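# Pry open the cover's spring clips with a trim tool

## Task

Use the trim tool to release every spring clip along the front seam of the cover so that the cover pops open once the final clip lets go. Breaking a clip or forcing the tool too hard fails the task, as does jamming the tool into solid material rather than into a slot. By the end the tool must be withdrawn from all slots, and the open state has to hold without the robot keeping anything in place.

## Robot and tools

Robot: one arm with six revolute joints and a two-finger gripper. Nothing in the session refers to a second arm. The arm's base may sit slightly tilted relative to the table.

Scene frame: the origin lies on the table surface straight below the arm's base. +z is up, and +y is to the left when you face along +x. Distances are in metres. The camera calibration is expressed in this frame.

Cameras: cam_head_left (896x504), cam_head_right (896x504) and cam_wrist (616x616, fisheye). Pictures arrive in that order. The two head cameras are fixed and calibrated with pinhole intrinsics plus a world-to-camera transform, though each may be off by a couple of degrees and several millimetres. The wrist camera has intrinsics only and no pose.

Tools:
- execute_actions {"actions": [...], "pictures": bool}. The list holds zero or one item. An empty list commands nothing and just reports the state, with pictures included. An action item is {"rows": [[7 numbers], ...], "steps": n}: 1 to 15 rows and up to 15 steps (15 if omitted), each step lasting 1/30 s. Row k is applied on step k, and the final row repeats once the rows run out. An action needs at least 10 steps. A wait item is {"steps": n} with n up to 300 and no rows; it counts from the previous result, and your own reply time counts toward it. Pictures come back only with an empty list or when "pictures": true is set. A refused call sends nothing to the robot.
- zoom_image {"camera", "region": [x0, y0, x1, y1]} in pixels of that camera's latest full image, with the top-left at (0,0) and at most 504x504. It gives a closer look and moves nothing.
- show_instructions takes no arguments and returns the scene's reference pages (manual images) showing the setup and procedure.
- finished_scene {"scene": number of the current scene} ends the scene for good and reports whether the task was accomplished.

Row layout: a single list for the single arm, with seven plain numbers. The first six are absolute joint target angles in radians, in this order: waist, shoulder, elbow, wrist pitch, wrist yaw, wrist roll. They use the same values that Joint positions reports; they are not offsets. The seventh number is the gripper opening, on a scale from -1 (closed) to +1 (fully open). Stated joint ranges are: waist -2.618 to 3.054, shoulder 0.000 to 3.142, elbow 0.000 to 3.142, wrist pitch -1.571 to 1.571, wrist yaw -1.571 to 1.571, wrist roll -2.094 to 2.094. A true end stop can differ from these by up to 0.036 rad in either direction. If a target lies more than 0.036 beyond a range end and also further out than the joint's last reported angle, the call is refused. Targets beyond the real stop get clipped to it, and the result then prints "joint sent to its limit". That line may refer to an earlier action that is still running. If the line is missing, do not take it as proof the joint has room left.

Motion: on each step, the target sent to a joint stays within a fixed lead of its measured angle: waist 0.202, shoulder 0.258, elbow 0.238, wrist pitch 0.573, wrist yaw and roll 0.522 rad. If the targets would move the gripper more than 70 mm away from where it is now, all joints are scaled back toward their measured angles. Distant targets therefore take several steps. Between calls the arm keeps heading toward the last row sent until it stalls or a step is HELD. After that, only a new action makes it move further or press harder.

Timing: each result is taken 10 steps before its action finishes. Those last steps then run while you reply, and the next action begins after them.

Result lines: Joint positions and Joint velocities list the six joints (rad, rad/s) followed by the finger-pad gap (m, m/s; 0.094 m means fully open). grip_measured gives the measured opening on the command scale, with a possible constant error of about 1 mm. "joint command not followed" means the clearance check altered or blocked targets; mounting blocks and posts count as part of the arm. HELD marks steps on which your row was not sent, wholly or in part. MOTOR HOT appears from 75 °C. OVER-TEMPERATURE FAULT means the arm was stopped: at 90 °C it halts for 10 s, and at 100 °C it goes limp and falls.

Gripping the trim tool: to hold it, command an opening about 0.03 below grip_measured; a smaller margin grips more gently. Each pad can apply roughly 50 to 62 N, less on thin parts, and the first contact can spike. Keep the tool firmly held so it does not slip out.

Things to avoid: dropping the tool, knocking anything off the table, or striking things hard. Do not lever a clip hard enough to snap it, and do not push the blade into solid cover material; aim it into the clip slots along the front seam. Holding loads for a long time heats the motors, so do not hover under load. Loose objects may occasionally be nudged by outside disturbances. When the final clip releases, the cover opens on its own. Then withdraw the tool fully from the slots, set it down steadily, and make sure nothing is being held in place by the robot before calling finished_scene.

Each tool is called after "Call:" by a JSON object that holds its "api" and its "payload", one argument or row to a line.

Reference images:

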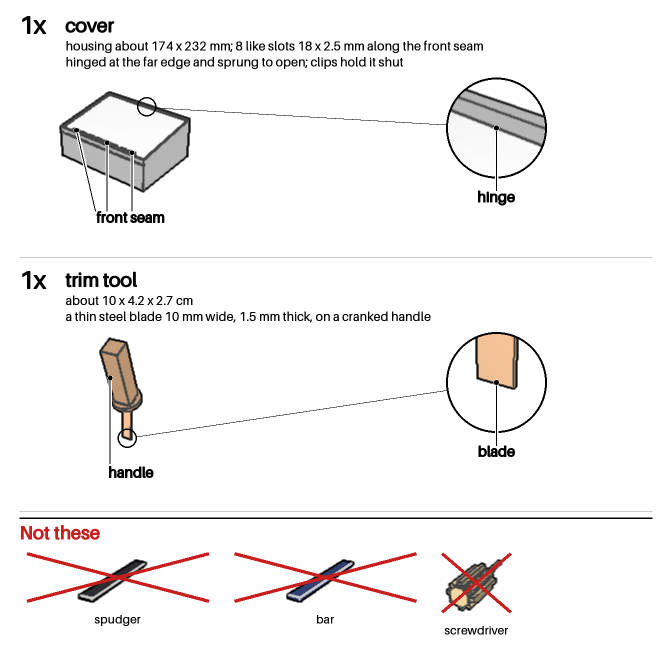

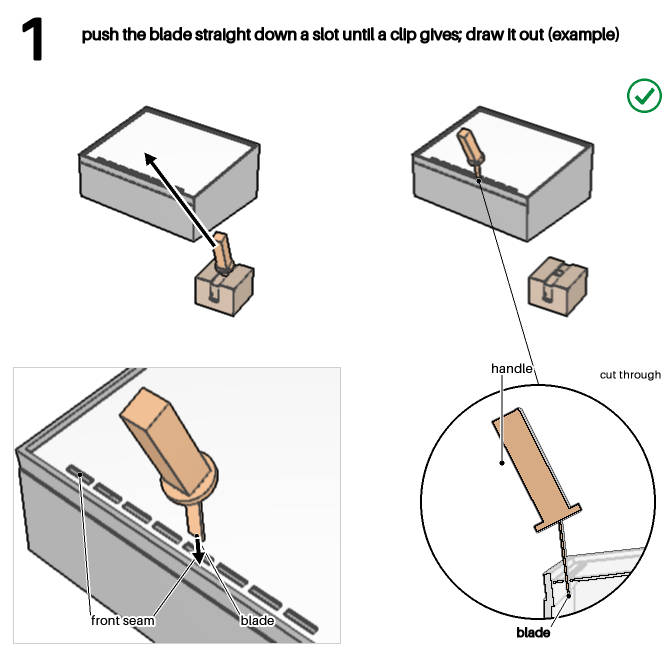

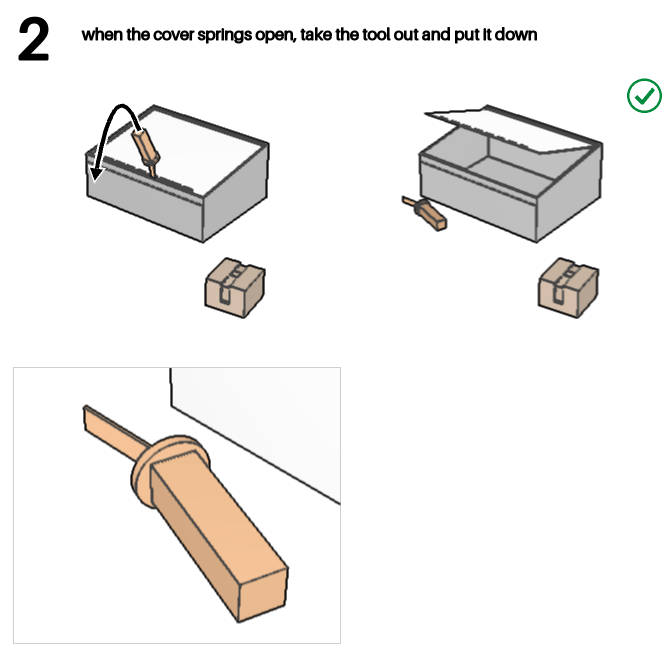

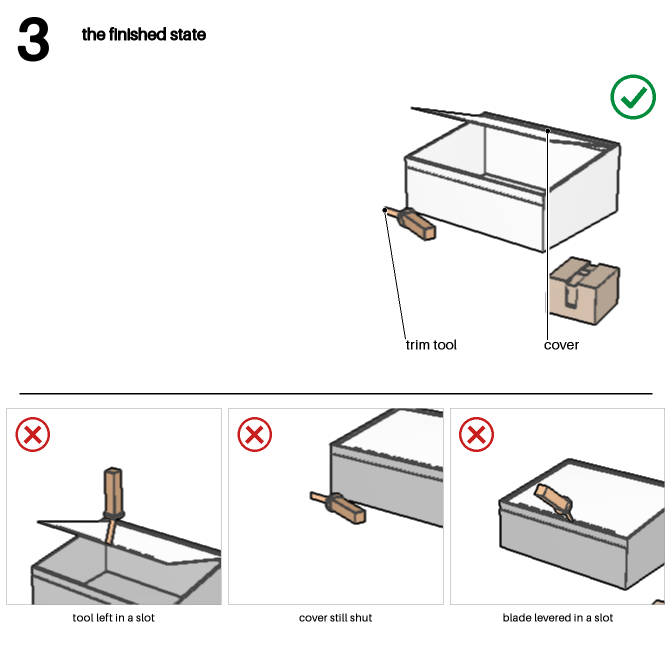

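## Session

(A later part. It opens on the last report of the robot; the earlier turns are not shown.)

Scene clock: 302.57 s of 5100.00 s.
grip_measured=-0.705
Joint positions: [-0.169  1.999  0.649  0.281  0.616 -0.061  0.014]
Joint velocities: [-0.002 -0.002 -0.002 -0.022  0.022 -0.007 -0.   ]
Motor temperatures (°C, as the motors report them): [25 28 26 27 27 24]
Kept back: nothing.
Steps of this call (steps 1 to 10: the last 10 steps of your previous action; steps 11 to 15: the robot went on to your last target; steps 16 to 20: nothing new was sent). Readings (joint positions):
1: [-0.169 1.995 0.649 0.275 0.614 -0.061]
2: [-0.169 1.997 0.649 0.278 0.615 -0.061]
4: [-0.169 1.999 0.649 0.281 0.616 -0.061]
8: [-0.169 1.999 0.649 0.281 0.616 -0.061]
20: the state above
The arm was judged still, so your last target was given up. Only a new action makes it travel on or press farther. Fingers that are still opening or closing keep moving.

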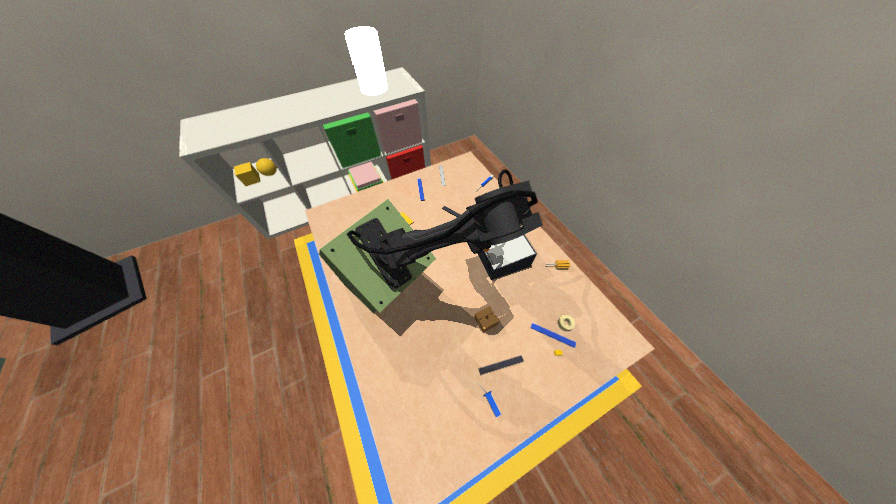

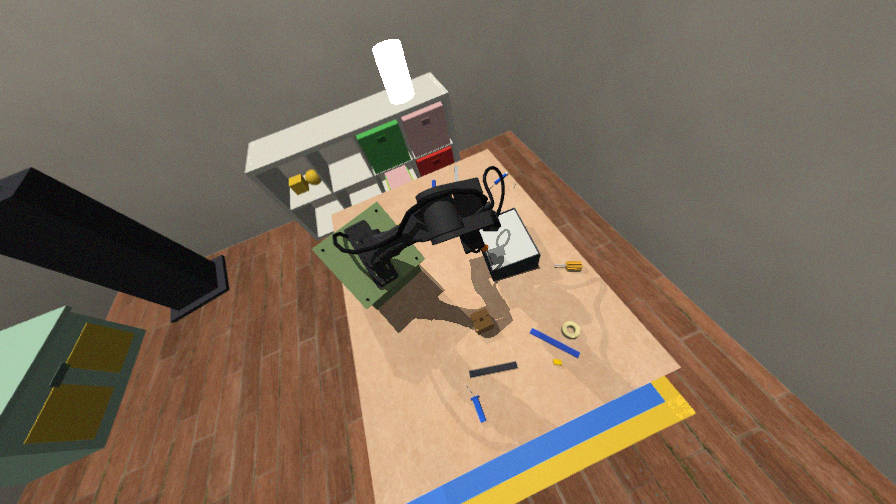

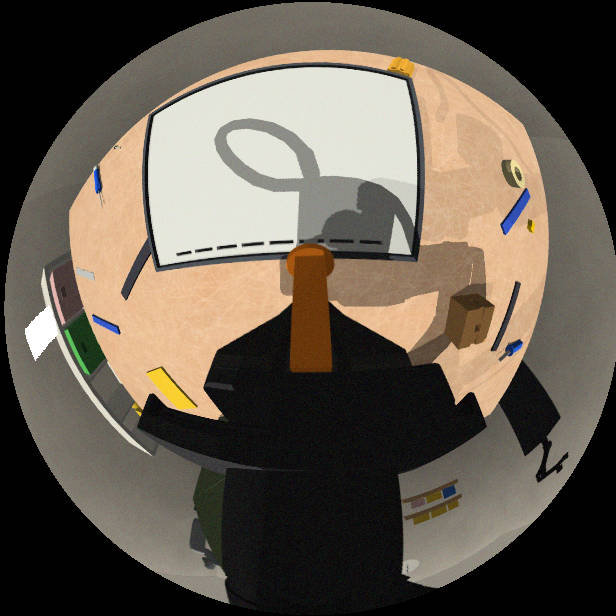

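Call:
{"api": "execute_actions", "payload": {
  "actions": [
    {"rows":[[-0.197,2.030,0.6765,0.288,0.622,-0.070,-0.75],[-0.198,2.035,0.6765,0.290,0.622,-0.070,-0.75],[-0.190,2.037,0.6765,0.293,0.622,-0.070,-0.75],[-0.188,2.039,0.6765,0.296,0.622,-0.071,-0.75],[-0.188,2.041,0.6765,0.299,0.622,-0.072,-0.75],[-0.188,2.042,0.6765,0.302,0.622,-0.072,-0.75],[-0.188,2.042,0.6765,0.304,0.622,-0.072,-0.75],[-0.188,2.040,0.6765,0.305,0.622,-0.072,-0.75],[-0.188,2.036,0.6765,0.302,0.622,-0.072,-0.75]],"steps":12}
  ]
}}

Call:
{"api": "execute_actions", "payload": {
  "actions": [
    {"steps":20}
  ],
  "pictures": true
}}

Call:
{"api": "zoom_image", "payload": {
  "camera": "cam_wrist",
  "region": [285, 220, 335, 260]
}}

Scene clock: 303.40 s of 5100.00 s.
grip_measured=-0.705
Joint positions: [-0.17   1.999  0.649  0.281  0.616 -0.061  0.014]
Joint velocities: [-0.027 -0.022  0.012 -0.022  0.081 -0.081  0.   ]
Motor temperatures (°C, as the motors report them): [25 28 26 27 27 24]
Steps of this call (steps 1 to 23: nothing new was sent; steps 24 to 25: the first 2 steps of this action). Readings (joint positions):
24: [-0.170 1.999 0.649 0.281 0.616 -0.061]
25: the state above

Scene clock: 304.07 s of 5100.00 s.
grip_measured=-0.705
Joint positions: [-0.173  2.012  0.649  0.302  0.616 -0.062  0.014]
Joint velocities: [ 0.012 -0.007 -0.017 -0.051 -0.022 -0.022 -0.   ]
Motor temperatures (°C, as the motors report them): [25 28 26 27 27 24]
Kept back: nothing.
Steps of this call (steps 1 to 10: the last 10 steps of your previous action; steps 11 to 20: the robot went on to your last target). Readings (joint positions):
1: [-0.170 1.999 0.649 0.281 0.616 -0.061]
2: [-0.170 1.999 0.649 0.282 0.616 -0.062]
4: [-0.170 2.002 0.649 0.286 0.616 -0.062]
8: [-0.173 2.012 0.649 0.302 0.616 -0.062]
20: the state above

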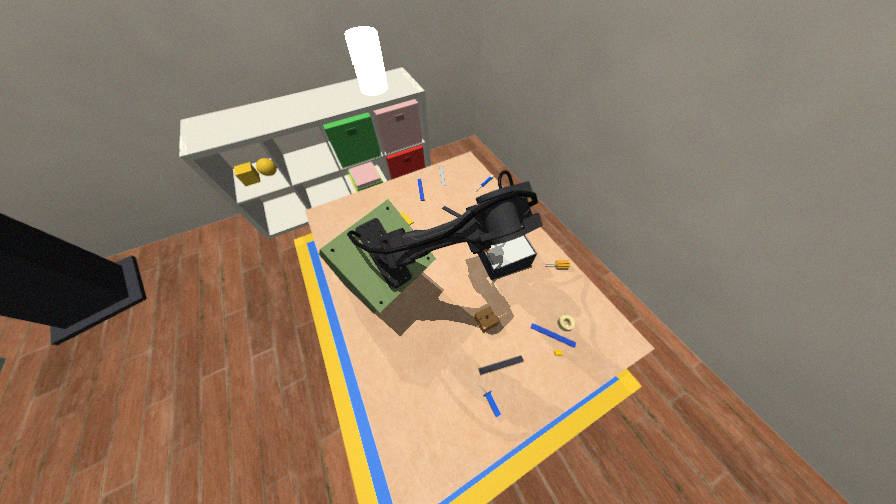

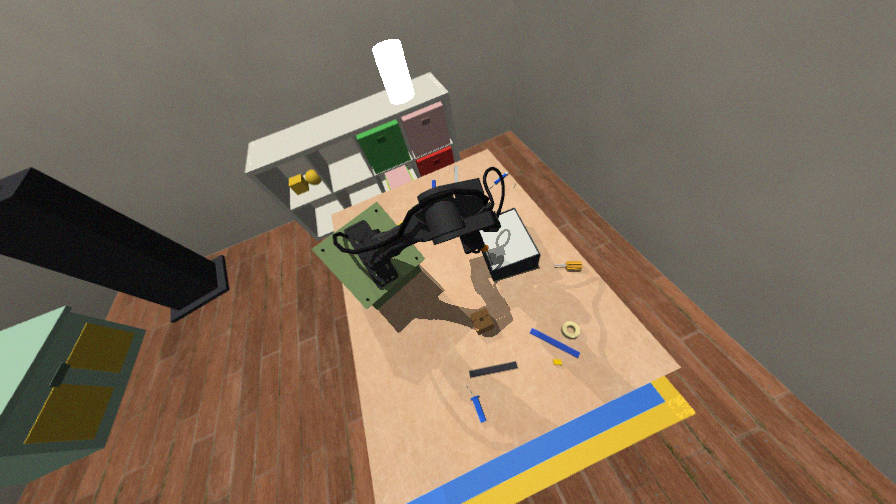

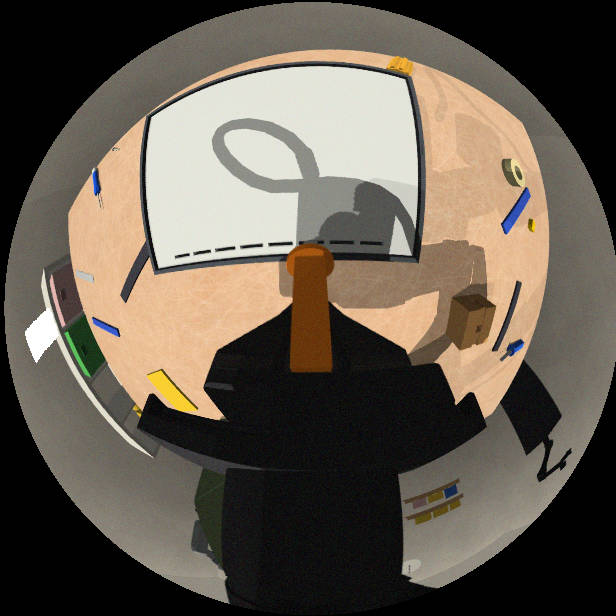

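Region (285, 220, 335, 260) of cam_wrist's 616x616 image, scaled by 10.080, with more detail than that image has; it fills the top 403 rows of this view, and the rest is white.

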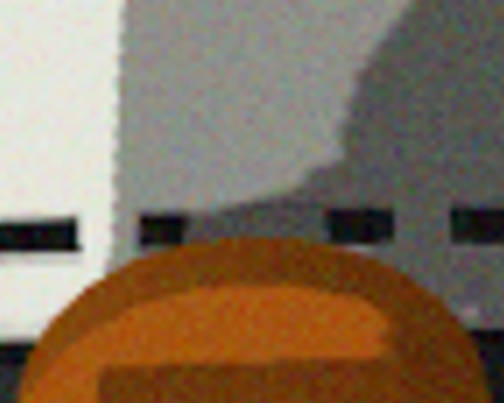

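Call:
{"api": "execute_actions", "payload": {
  "actions": [
    {"rows":[[-0.200,2.040,0.6765,0.308,0.622,-0.071,-0.75],[-0.201,2.047,0.6765,0.311,0.622,-0.072,-0.75],[-0.195,2.049,0.6765,0.314,0.622,-0.073,-0.75],[-0.193,2.051,0.6765,0.317,0.622,-0.074,-0.75],[-0.193,2.053,0.6765,0.320,0.622,-0.074,-0.75],[-0.193,2.054,0.6765,0.323,0.622,-0.074,-0.75],[-0.193,2.055,0.6765,0.325,0.622,-0.074,-0.75],[-0.193,2.052,0.6765,0.326,0.622,-0.074,-0.75],[-0.193,2.048,0.6765,0.322,0.622,-0.074,-0.75]],"steps":12}
  ]
}}

Call:
{"api": "execute_actions", "payload": {
  "actions": [
    {"steps":20}
  ],
  "pictures": true
}}

Call:
{"api": "zoom_image", "payload": {
  "camera": "cam_wrist",
  "region": [285, 220, 335, 260]
}}

Scene clock: 304.67 s of 5100.00 s.
grip_measured=-0.705
Joint positions: [-0.176  2.014  0.649  0.304  0.615 -0.063  0.014]
Joint velocities: [-0.071  0.061 -0.012  0.095 -0.051  0.007  0.   ]
Motor temperatures (°C, as the motors report them): [25 28 26 27 27 24]
Steps of this call (steps 1 to 15: the robot went on to your last target; step 16: nothing new was sent; steps 17 to 18: the first 2 steps of this action). Readings (joint positions):
17: [-0.175 2.012 0.649 0.302 0.616 -0.062]
18: the state above

Scene clock: 305.33 s of 5100.00 s.
grip_measured=-0.705
Joint positions: [-0.178  2.018  0.649  0.311  0.614 -0.064  0.014]
Joint velocities: [-0.017 -0.002  0.002  0.007 -0.007 -0.066 -0.   ]
Motor temperatures (°C, as the motors report them): [25 28 26 27 27 24]
Kept back: nothing.
Steps of this call (steps 1 to 10: the last 10 steps of your previous action; steps 11 to 15: the robot went on to your last target; steps 16 to 20: nothing new was sent). Readings (joint positions):
1: [-0.178 2.017 0.649 0.308 0.614 -0.063]
2: [-0.178 2.018 0.649 0.310 0.614 -0.063]
4: [-0.178 2.018 0.649 0.311 0.614 -0.064]
8: [-0.178 2.018 0.649 0.311 0.614 -0.064]
20: the state above
The arm was judged still, so your last target was given up. Only a new action makes it travel on or press farther. Fingers that are still opening or closing keep moving.

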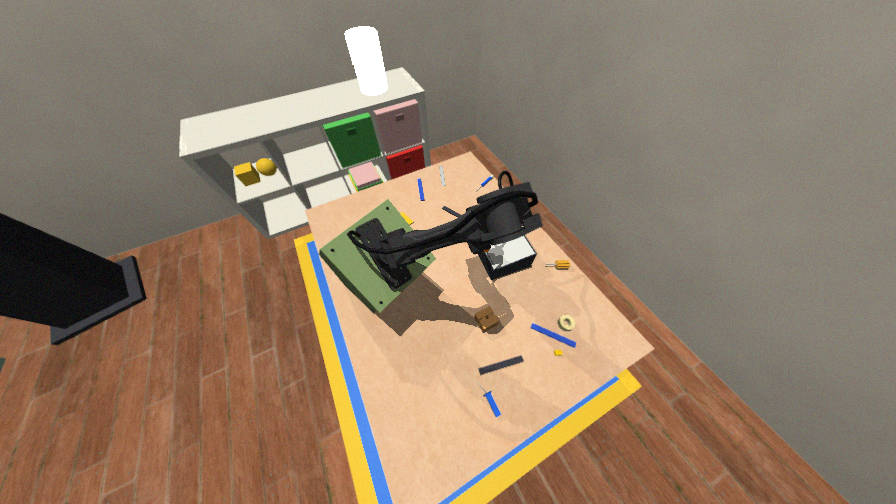

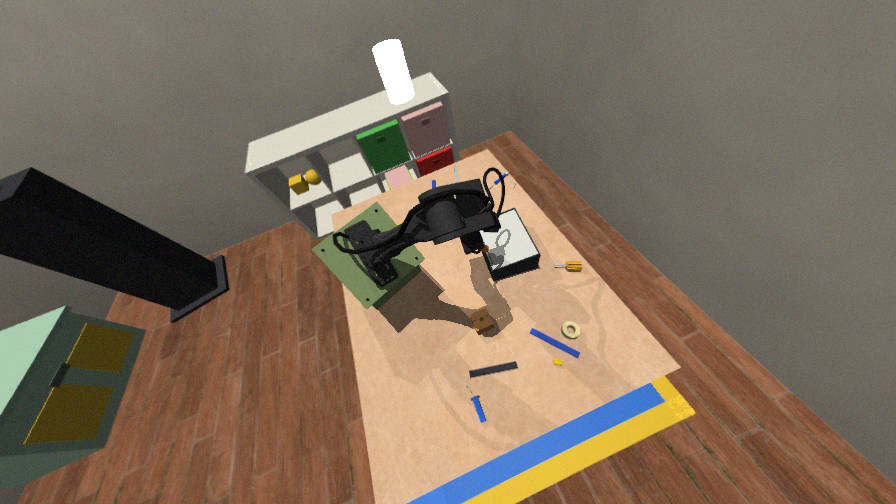

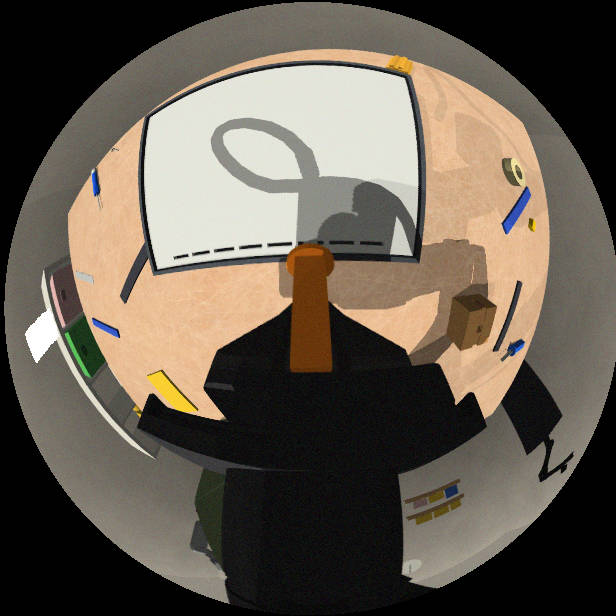

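Region (285, 220, 335, 260) of cam_wrist's 616x616 image, scaled by 10.080, with more detail than that image has; it fills the top 403 rows of this view, and the rest is white.

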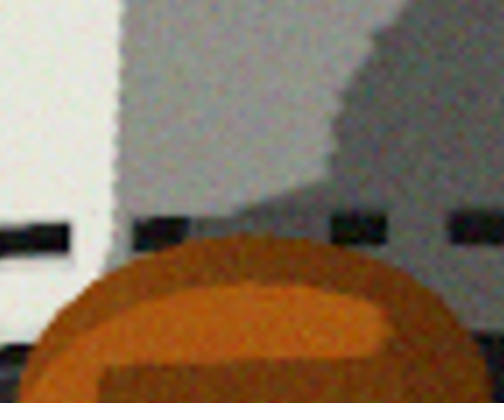

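Call:
{"api": "execute_actions", "payload": {
  "actions": [
    {"rows":[[-0.160,1.998,0.649,0.280,0.614,-0.057,-0.75],[-0.159,1.994,0.649,0.274,0.614,-0.056,-0.75],[-0.158,1.990,0.649,0.268,0.614,-0.054,-0.75],[-0.156,1.987,0.649,0.262,0.614,-0.053,-0.75],[-0.155,1.983,0.649,0.257,0.614,-0.051,-0.75],[-0.154,1.980,0.649,0.251,0.614,-0.050,-0.75],[-0.152,1.976,0.649,0.246,0.614,-0.048,-0.75],[-0.151,1.973,0.649,0.240,0.614,-0.047,-0.75],[-0.150,1.969,0.649,0.235,0.614,-0.045,-0.75],[-0.148,1.966,0.649,0.229,0.614,-0.044,-0.75],[-0.147,1.962,0.649,0.224,0.614,-0.042,-0.75],[-0.146,1.959,0.649,0.219,0.614,-0.041,-0.75],[-0.144,1.956,0.649,0.215,0.614,-0.040,-0.75],[-0.143,1.953,0.649,0.212,0.614,-0.040,-0.75],[-0.142,1.950,0.649,0.210,0.614,-0.040,-0.75]],"steps":15}
  ]
}}

Call:
{"api": "execute_actions", "payload": {
  "actions": [
    {"steps":24}
  ]
}}

Scene clock: 307.73 s of 5100.00 s.
grip_measured=-0.705
Joint positions: [-0.176  2.009  0.649  0.302  0.612 -0.064  0.014]
Joint velocities: [ 0.007 -0.066 -0.012 -0.081 -0.066 -0.022 -0.   ]
Motor temperatures (°C, as the motors report them): [25 28 26 27 27 24]
Steps of this call (steps 1 to 67: nothing new was sent; steps 68 to 72: the first 5 steps of this action). Readings (joint positions):
68: [-0.176 2.017 0.649 0.310 0.614 -0.064]
69: [-0.176 2.015 0.649 0.310 0.614 -0.064]
71: [-0.176 2.012 0.649 0.305 0.613 -0.064]
72: the state above

Scene clock: 308.53 s of 5100.00 s.
grip_measured=-0.705
Joint positions: [-0.16   1.965  0.649  0.233  0.608 -0.05   0.014]
Joint velocities: [ 0.002  0.012  0.002  0.022  0.007 -0.022 -0.001]
Motor temperatures (°C, as the motors report them): [25 28 26 27 27 24]
Kept back: nothing.
Steps of this call (steps 1 to 10: the last 10 steps of your previous action; steps 11 to 24: the robot went on to your last target). Readings (joint positions):
1: [-0.176 2.007 0.649 0.299 0.611 -0.063]
2: [-0.176 2.004 0.649 0.295 0.610 -0.063]
4: [-0.176 1.997 0.649 0.286 0.608 -0.061]
8: [-0.168 1.980 0.649 0.260 0.608 -0.055]
24: the state above

Call:
{"api": "execute_actions", "payload": {
  "actions": [
    {"rows":[[-0.138,1.978,0.683,0.209,0.622,-0.037,-0.75],[-0.132,1.984,0.686,0.208,0.625,-0.031,-0.75],[-0.127,1.989,0.689,0.207,0.628,-0.025,-0.75],[-0.121,1.995,0.692,0.206,0.631,-0.019,-0.75],[-0.116,2.000,0.695,0.205,0.634,-0.013,-0.75],[-0.110,2.006,0.698,0.204,0.637,-0.007,-0.75],[-0.105,2.011,0.701,0.203,0.640,-0.001,-0.75],[-0.099,2.017,0.704,0.202,0.643,0.005,-0.75],[-0.094,2.022,0.707,0.201,0.646,0.011,-0.75],[-0.088,2.028,0.710,0.200,0.649,0.017,-0.75],[-0.083,2.033,0.712,0.199,0.651,0.023,-0.75],[-0.078,2.039,0.7136,0.198,0.653,0.029,-0.75],[-0.074,2.044,0.7136,0.197,0.655,0.034,-0.75],[-0.0716,2.048,0.7136,0.197,0.6565,0.037,-0.75]],"steps":15}
  ]
}}

Call:
{"api": "execute_actions", "payload": {
  "actions": [
    {"steps":26}
  ],
  "pictures": true
}}

Call:
{"api": "zoom_image", "payload": {
  "camera": "cam_wrist",
  "region": [270, 210, 350, 270]
}}

Scene clock: 309.70 s of 5100.00 s.
grip_measured=-0.705
Joint positions: [-0.146  1.972  0.655  0.226  0.618 -0.038  0.014]
Joint velocities: [ 0.159  0.134  0.154 -0.11   0.051  0.095 -0.001]
Motor temperatures (°C, as the motors report them): [25 28 26 27 27 24]
Steps of this call (steps 1 to 15: the robot went on to your last target; steps 16 to 30: nothing new was sent; steps 31 to 35: the first 5 steps of this action). Readings (joint positions):
31: [-0.160 1.965 0.649 0.233 0.609 -0.049]
32: [-0.159 1.965 0.649 0.232 0.610 -0.047]
34: [-0.152 1.967 0.651 0.228 0.615 -0.041]
35: the state above

Scene clock: 310.57 s of 5100.00 s.
grip_measured=-0.705
Joint positions: [-0.088  2.033  0.686  0.213  0.646  0.028  0.014]
Joint velocities: [-0.002  0.002 -0.012 -0.022  0.037  0.081 -0.   ]
Motor temperatures (°C, as the motors report them): [25 28 26 27 27 24]
Kept back: nothing.
Steps of this call (steps 1 to 10: the last 10 steps of your previous action; steps 11 to 26: the robot went on to your last target). Readings (joint positions):
1: [-0.141 1.978 0.661 0.225 0.620 -0.034]
2: [-0.134 1.984 0.666 0.225 0.622 -0.029]
4: [-0.121 1.996 0.675 0.224 0.626 -0.019]
8: [-0.099 2.018 0.685 0.221 0.635 0.003]
26: the state above

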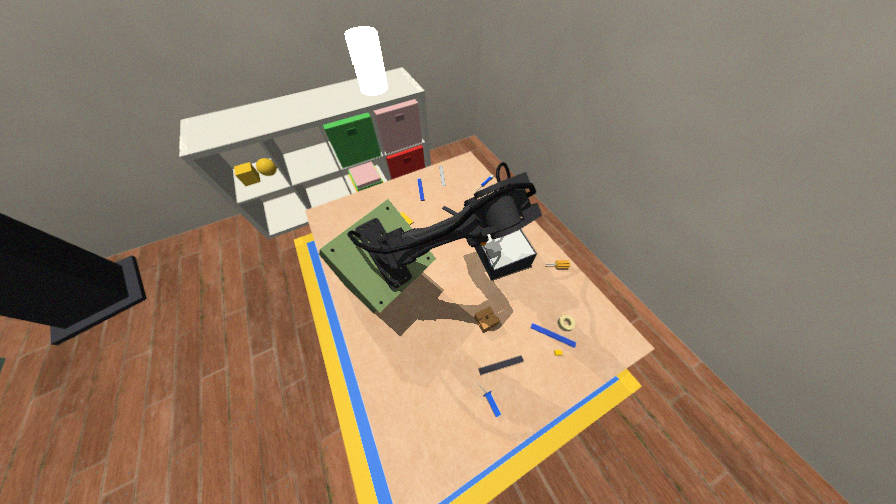

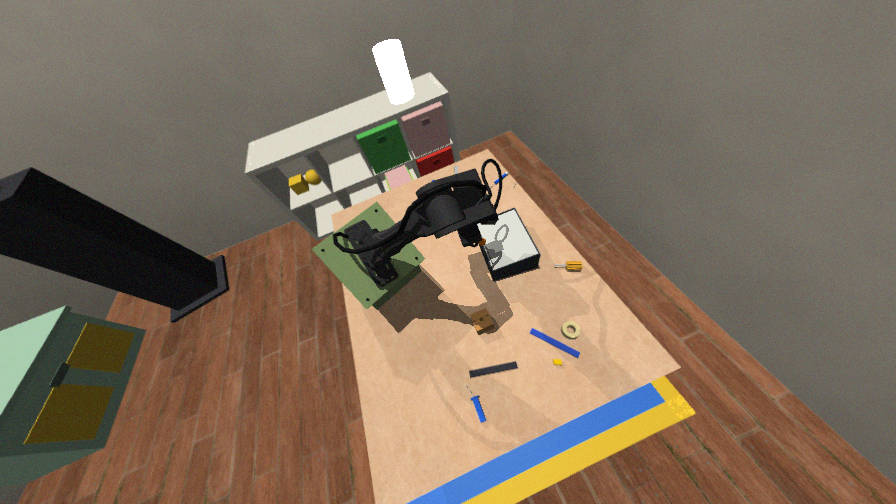

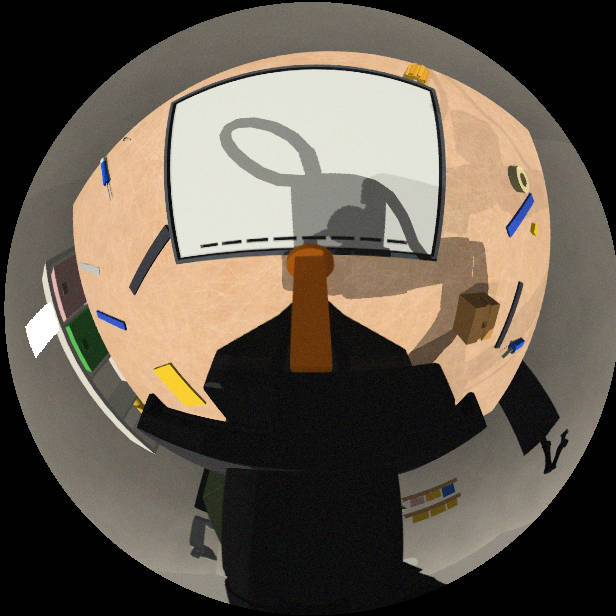

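Region (270, 210, 350, 270) of cam_wrist's 616x616 image, scaled by 6.300, with more detail than that image has; it fills the top 378 rows of this view, and the rest is white.

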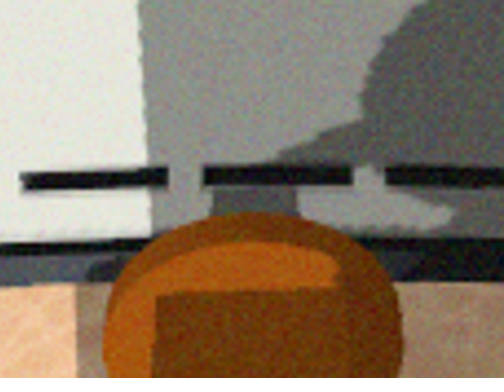

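Call:
{"api": "execute_actions", "payload": {
  "actions": [
    {"rows":[[-0.100,2.043,0.7136,0.254,0.656,0.021,-0.75],[-0.101,2.047,0.7136,0.254,0.656,0.018,-0.75],[-0.102,2.053,0.7136,0.254,0.656,0.015,-0.75],[-0.103,2.059,0.7136,0.254,0.656,0.012,-0.75],[-0.104,2.064,0.7136,0.254,0.656,0.010,-0.75],[-0.105,2.066,0.7136,0.254,0.656,0.008,-0.75],[-0.105,2.067,0.7136,0.254,0.656,0.008,-0.75]],"steps":15}
  ]
}}

Call:
{"api": "execute_actions", "payload": {
  "actions": [
    {"steps":24}
  ],
  "pictures": true
}}

Call:
{"api": "zoom_image", "payload": {
  "camera": "cam_wrist",
  "region": [285, 220, 335, 260]
}}

Scene clock: 311.40 s of 5100.00 s.
grip_measured=-0.705
Joint positions: [-0.095  2.034  0.686  0.229  0.646  0.025  0.014]
Joint velocities: [-0.022  0.061  0.002 -0.007  0.037 -0.081 -0.001]
Motor temperatures (°C, as the motors report them): [25 28 26 27 27 24]
Steps of this call (steps 1 to 15: the robot went on to your last target; steps 16 to 20: nothing new was sent; steps 21 to 25: the first 5 steps of this action). Readings (joint positions):
21: [-0.089 2.033 0.686 0.217 0.646 0.028]
22: [-0.090 2.033 0.686 0.221 0.646 0.028]
24: [-0.094 2.033 0.686 0.229 0.646 0.026]
25: the state above

Scene clock: 312.20 s of 5100.00 s.
grip_measured=-0.705
Joint positions: [-0.099  2.049  0.686  0.244  0.646  0.018  0.014]
Joint velocities: [-0.007 -0.007  0.002 -0.095 -0.007 -0.022 -0.   ]
Motor temperatures (°C, as the motors report them): [25 28 26 27 27 24]
Kept back: nothing.
Steps of this call (steps 1 to 10: the last 10 steps of your previous action; steps 11 to 24: the robot went on to your last target). Readings (joint positions):
1: [-0.096 2.038 0.686 0.231 0.646 0.024]
2: [-0.097 2.042 0.686 0.234 0.646 0.022]
4: [-0.099 2.048 0.686 0.241 0.646 0.021]
8: [-0.099 2.049 0.686 0.244 0.646 0.019]
24: the state above

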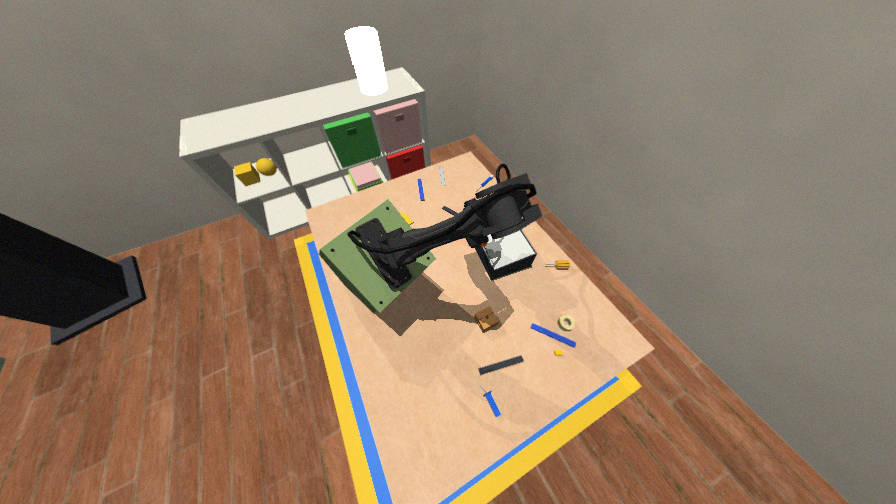

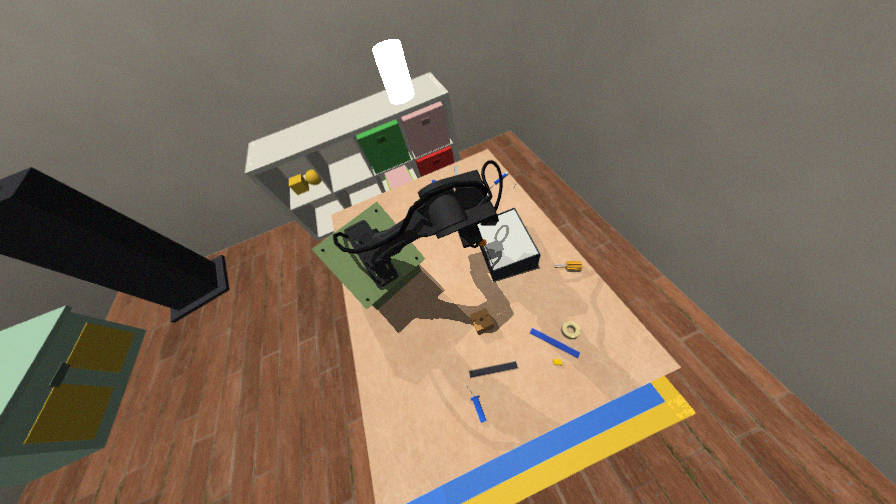

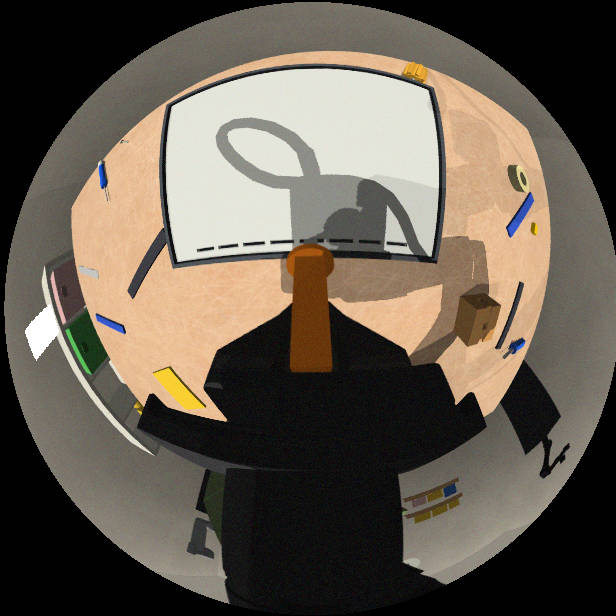

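Region (285, 220, 335, 260) of cam_wrist's 616x616 image, scaled by 10.080, with more detail than that image has; it fills the top 403 rows of this view, and the rest is white.

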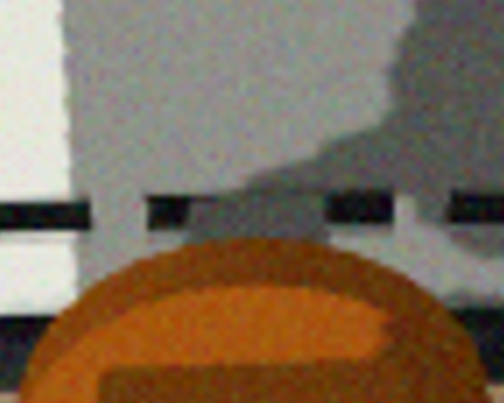

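Call:
{"api": "execute_actions", "payload": {
  "actions": [
    {"rows":[[-0.128,2.081,0.7136,0.232,0.656,0.008,-0.75],[-0.128,2.083,0.7136,0.233,0.656,0.008,-0.75],[-0.116,2.078,0.7136,0.234,0.656,0.008,-0.75],[-0.114,2.078,0.7136,0.236,0.656,0.008,-0.75],[-0.114,2.078,0.7136,0.238,0.656,0.008,-0.75],[-0.114,2.078,0.7136,0.239,0.656,0.008,-0.75]],"steps":12}
  ]
}}

Call:
{"api": "execute_actions", "payload": {
  "actions": [
    {"steps":20}
  ],
  "pictures": true
}}

Call:
{"api": "zoom_image", "payload": {
  "camera": "cam_wrist",
  "region": [285, 220, 335, 260]
}}

Scene clock: 312.80 s of 5100.00 s.
grip_measured=-0.705
Joint positions: [-0.106  2.053  0.686  0.246  0.646  0.017  0.014]
Joint velocities: [-0.149  0.081  0.002  0.095 -0.037  0.095  0.   ]
Motor temperatures (°C, as the motors report them): [25 28 26 27 27 24]
Steps of this call (steps 1 to 15: the robot went on to your last target; step 16: nothing new was sent; steps 17 to 18: the first 2 steps of this action). Readings (joint positions):
17: [-0.101 2.050 0.686 0.244 0.646 0.017]
18: the state above

Scene clock: 313.47 s of 5100.00 s.
grip_measured=-0.705
Joint positions: [-0.111  2.056  0.686  0.255  0.646  0.017  0.014]
Joint velocities: [ 0.002  0.002 -0.007 -0.007 -0.022  0.051  0.001]
Motor temperatures (°C, as the motors report them): [25 28 26 27 27 24]
Kept back: nothing.
Steps of this call (steps 1 to 10: the last 10 steps of your previous action; steps 11 to 15: the robot went on to your last target; steps 16 to 20: nothing new was sent). Readings (joint positions):
1: [-0.110 2.055 0.686 0.249 0.646 0.017]
2: [-0.111 2.056 0.686 0.253 0.646 0.017]
4: [-0.111 2.056 0.686 0.255 0.646 0.017]
8: [-0.111 2.056 0.686 0.255 0.646 0.017]
20: the state above
The arm was judged still, so your last target was given up. Only a new action makes it travel on or press farther. Fingers that are still opening or closing keep moving.

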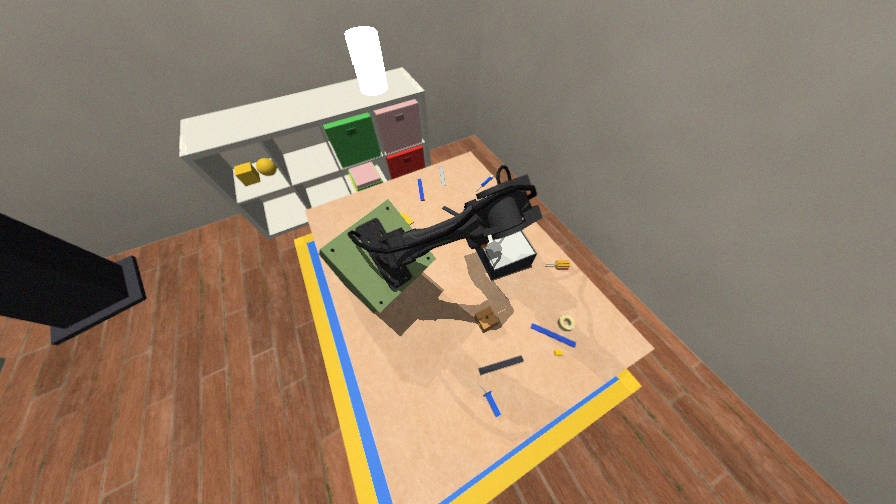

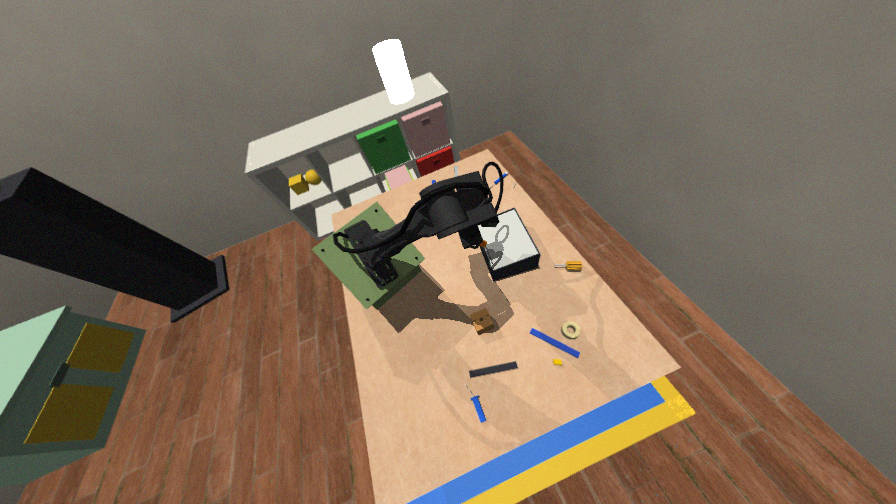

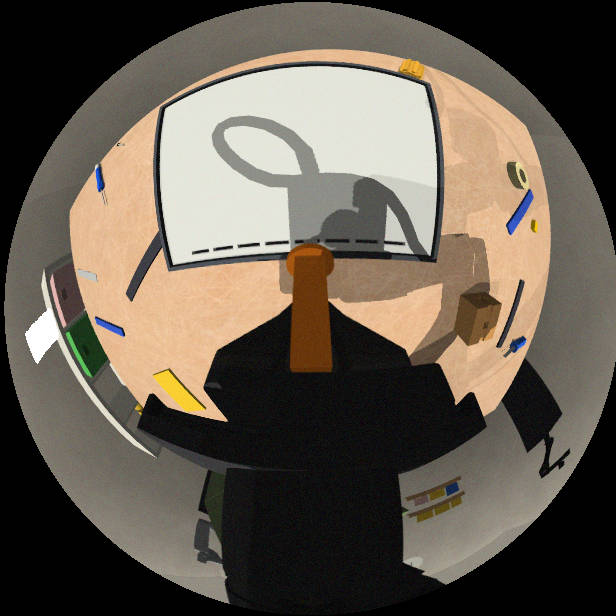

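Region (285, 220, 335, 260) of cam_wrist's 616x616 image, scaled by 10.080, with more detail than that image has; it fills the top 403 rows of this view, and the rest is white.

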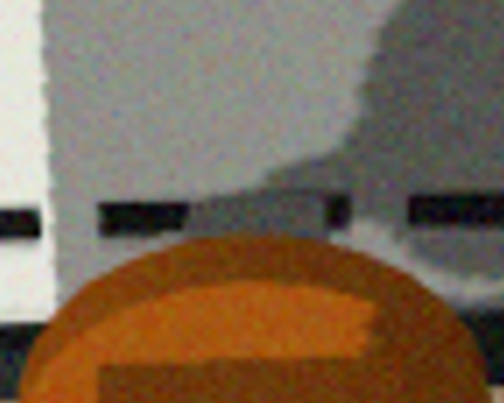

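Call:
{"api": "execute_actions", "payload": {
  "actions": [
    {"rows":[[-0.111,2.080,0.7136,0.258,0.656,0.006,-0.75],[-0.111,2.091,0.7136,0.261,0.656,0.004,-0.75],[-0.111,2.093,0.7136,0.264,0.656,0.003,-0.75],[-0.111,2.095,0.7136,0.268,0.656,0.002,-0.75],[-0.111,2.097,0.7136,0.272,0.656,0.002,-0.75],[-0.111,2.098,0.7136,0.276,0.656,0.002,-0.75],[-0.111,2.098,0.7136,0.279,0.656,0.002,-0.75],[-0.111,2.095,0.7136,0.280,0.656,0.002,-0.75],[-0.111,2.092,0.7136,0.278,0.656,0.002,-0.75]],"steps":12}
  ]
}}

Call:
{"api": "execute_actions", "payload": {
  "actions": [
    {"steps":20}
  ],
  "pictures": true
}}

Call:
{"api": "zoom_image", "payload": {
  "camera": "cam_wrist",
  "region": [285, 220, 335, 260]
}}

Scene clock: 314.63 s of 5100.00 s.
grip_measured=-0.705
Joint positions: [-0.111  2.058  0.686  0.258  0.647  0.016  0.014]
Joint velocities: [ 0.002  0.051 -0.012  0.11  -0.037  0.037 -0.001]
Motor temperatures (°C, as the motors report them): [25 28 26 27 27 24]
Steps of this call (steps 1 to 33: nothing new was sent; steps 34 to 35: the first 2 steps of this action). Readings (joint positions):
34: [-0.111 2.056 0.686 0.257 0.646 0.017]
35: the state above

Scene clock: 315.30 s of 5100.00 s.
grip_measured=-0.705
Joint positions: [-0.111  2.074  0.686  0.283  0.648  0.012  0.014]
Joint velocities: [-0.002 -0.012  0.017 -0.037  0.066 -0.007 -0.   ]
Motor temperatures (°C, as the motors report them): [25 28 26 27 27 24]
Kept back: nothing.
Steps of this call (steps 1 to 10: the last 10 steps of your previous action; steps 11 to 20: the robot went on to your last target). Readings (joint positions):
1: [-0.111 2.061 0.686 0.262 0.647 0.016]
2: [-0.111 2.065 0.686 0.266 0.648 0.015]
4: [-0.111 2.071 0.686 0.276 0.648 0.014]
8: [-0.111 2.074 0.686 0.282 0.648 0.013]
20: the state above

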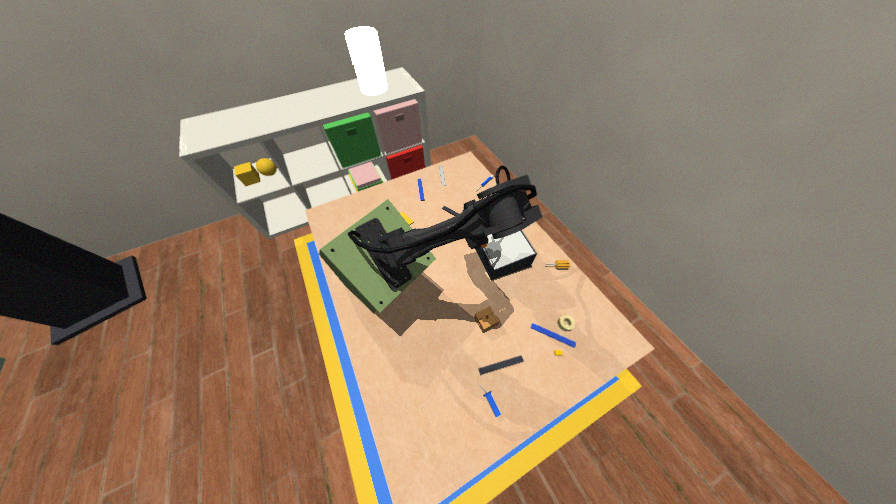

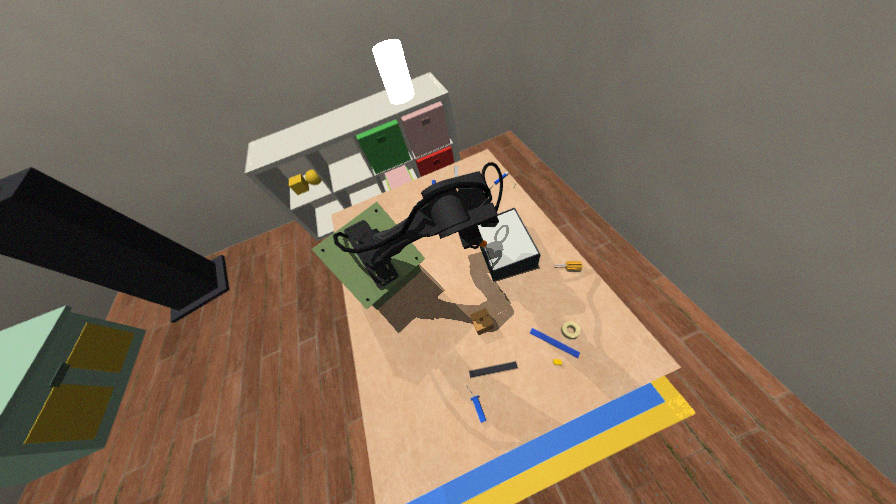

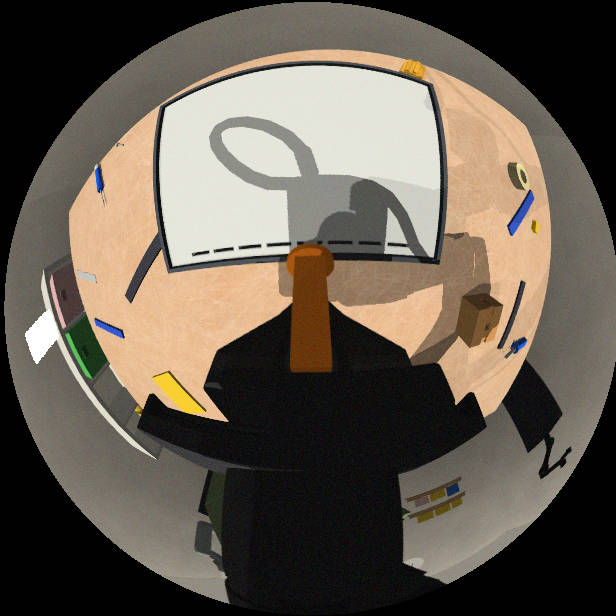

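Region (285, 220, 335, 260) of cam_wrist's 616x616 image, scaled by 10.080, with more detail than that image has; it fills the top 403 rows of this view, and the rest is white.

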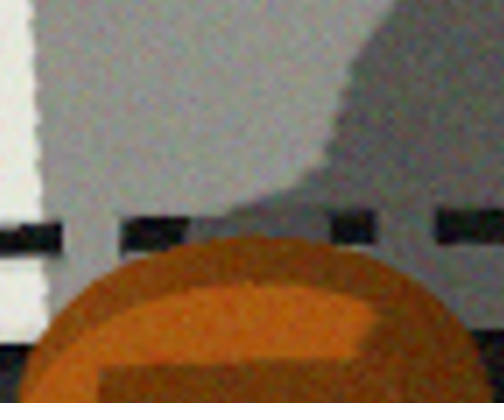

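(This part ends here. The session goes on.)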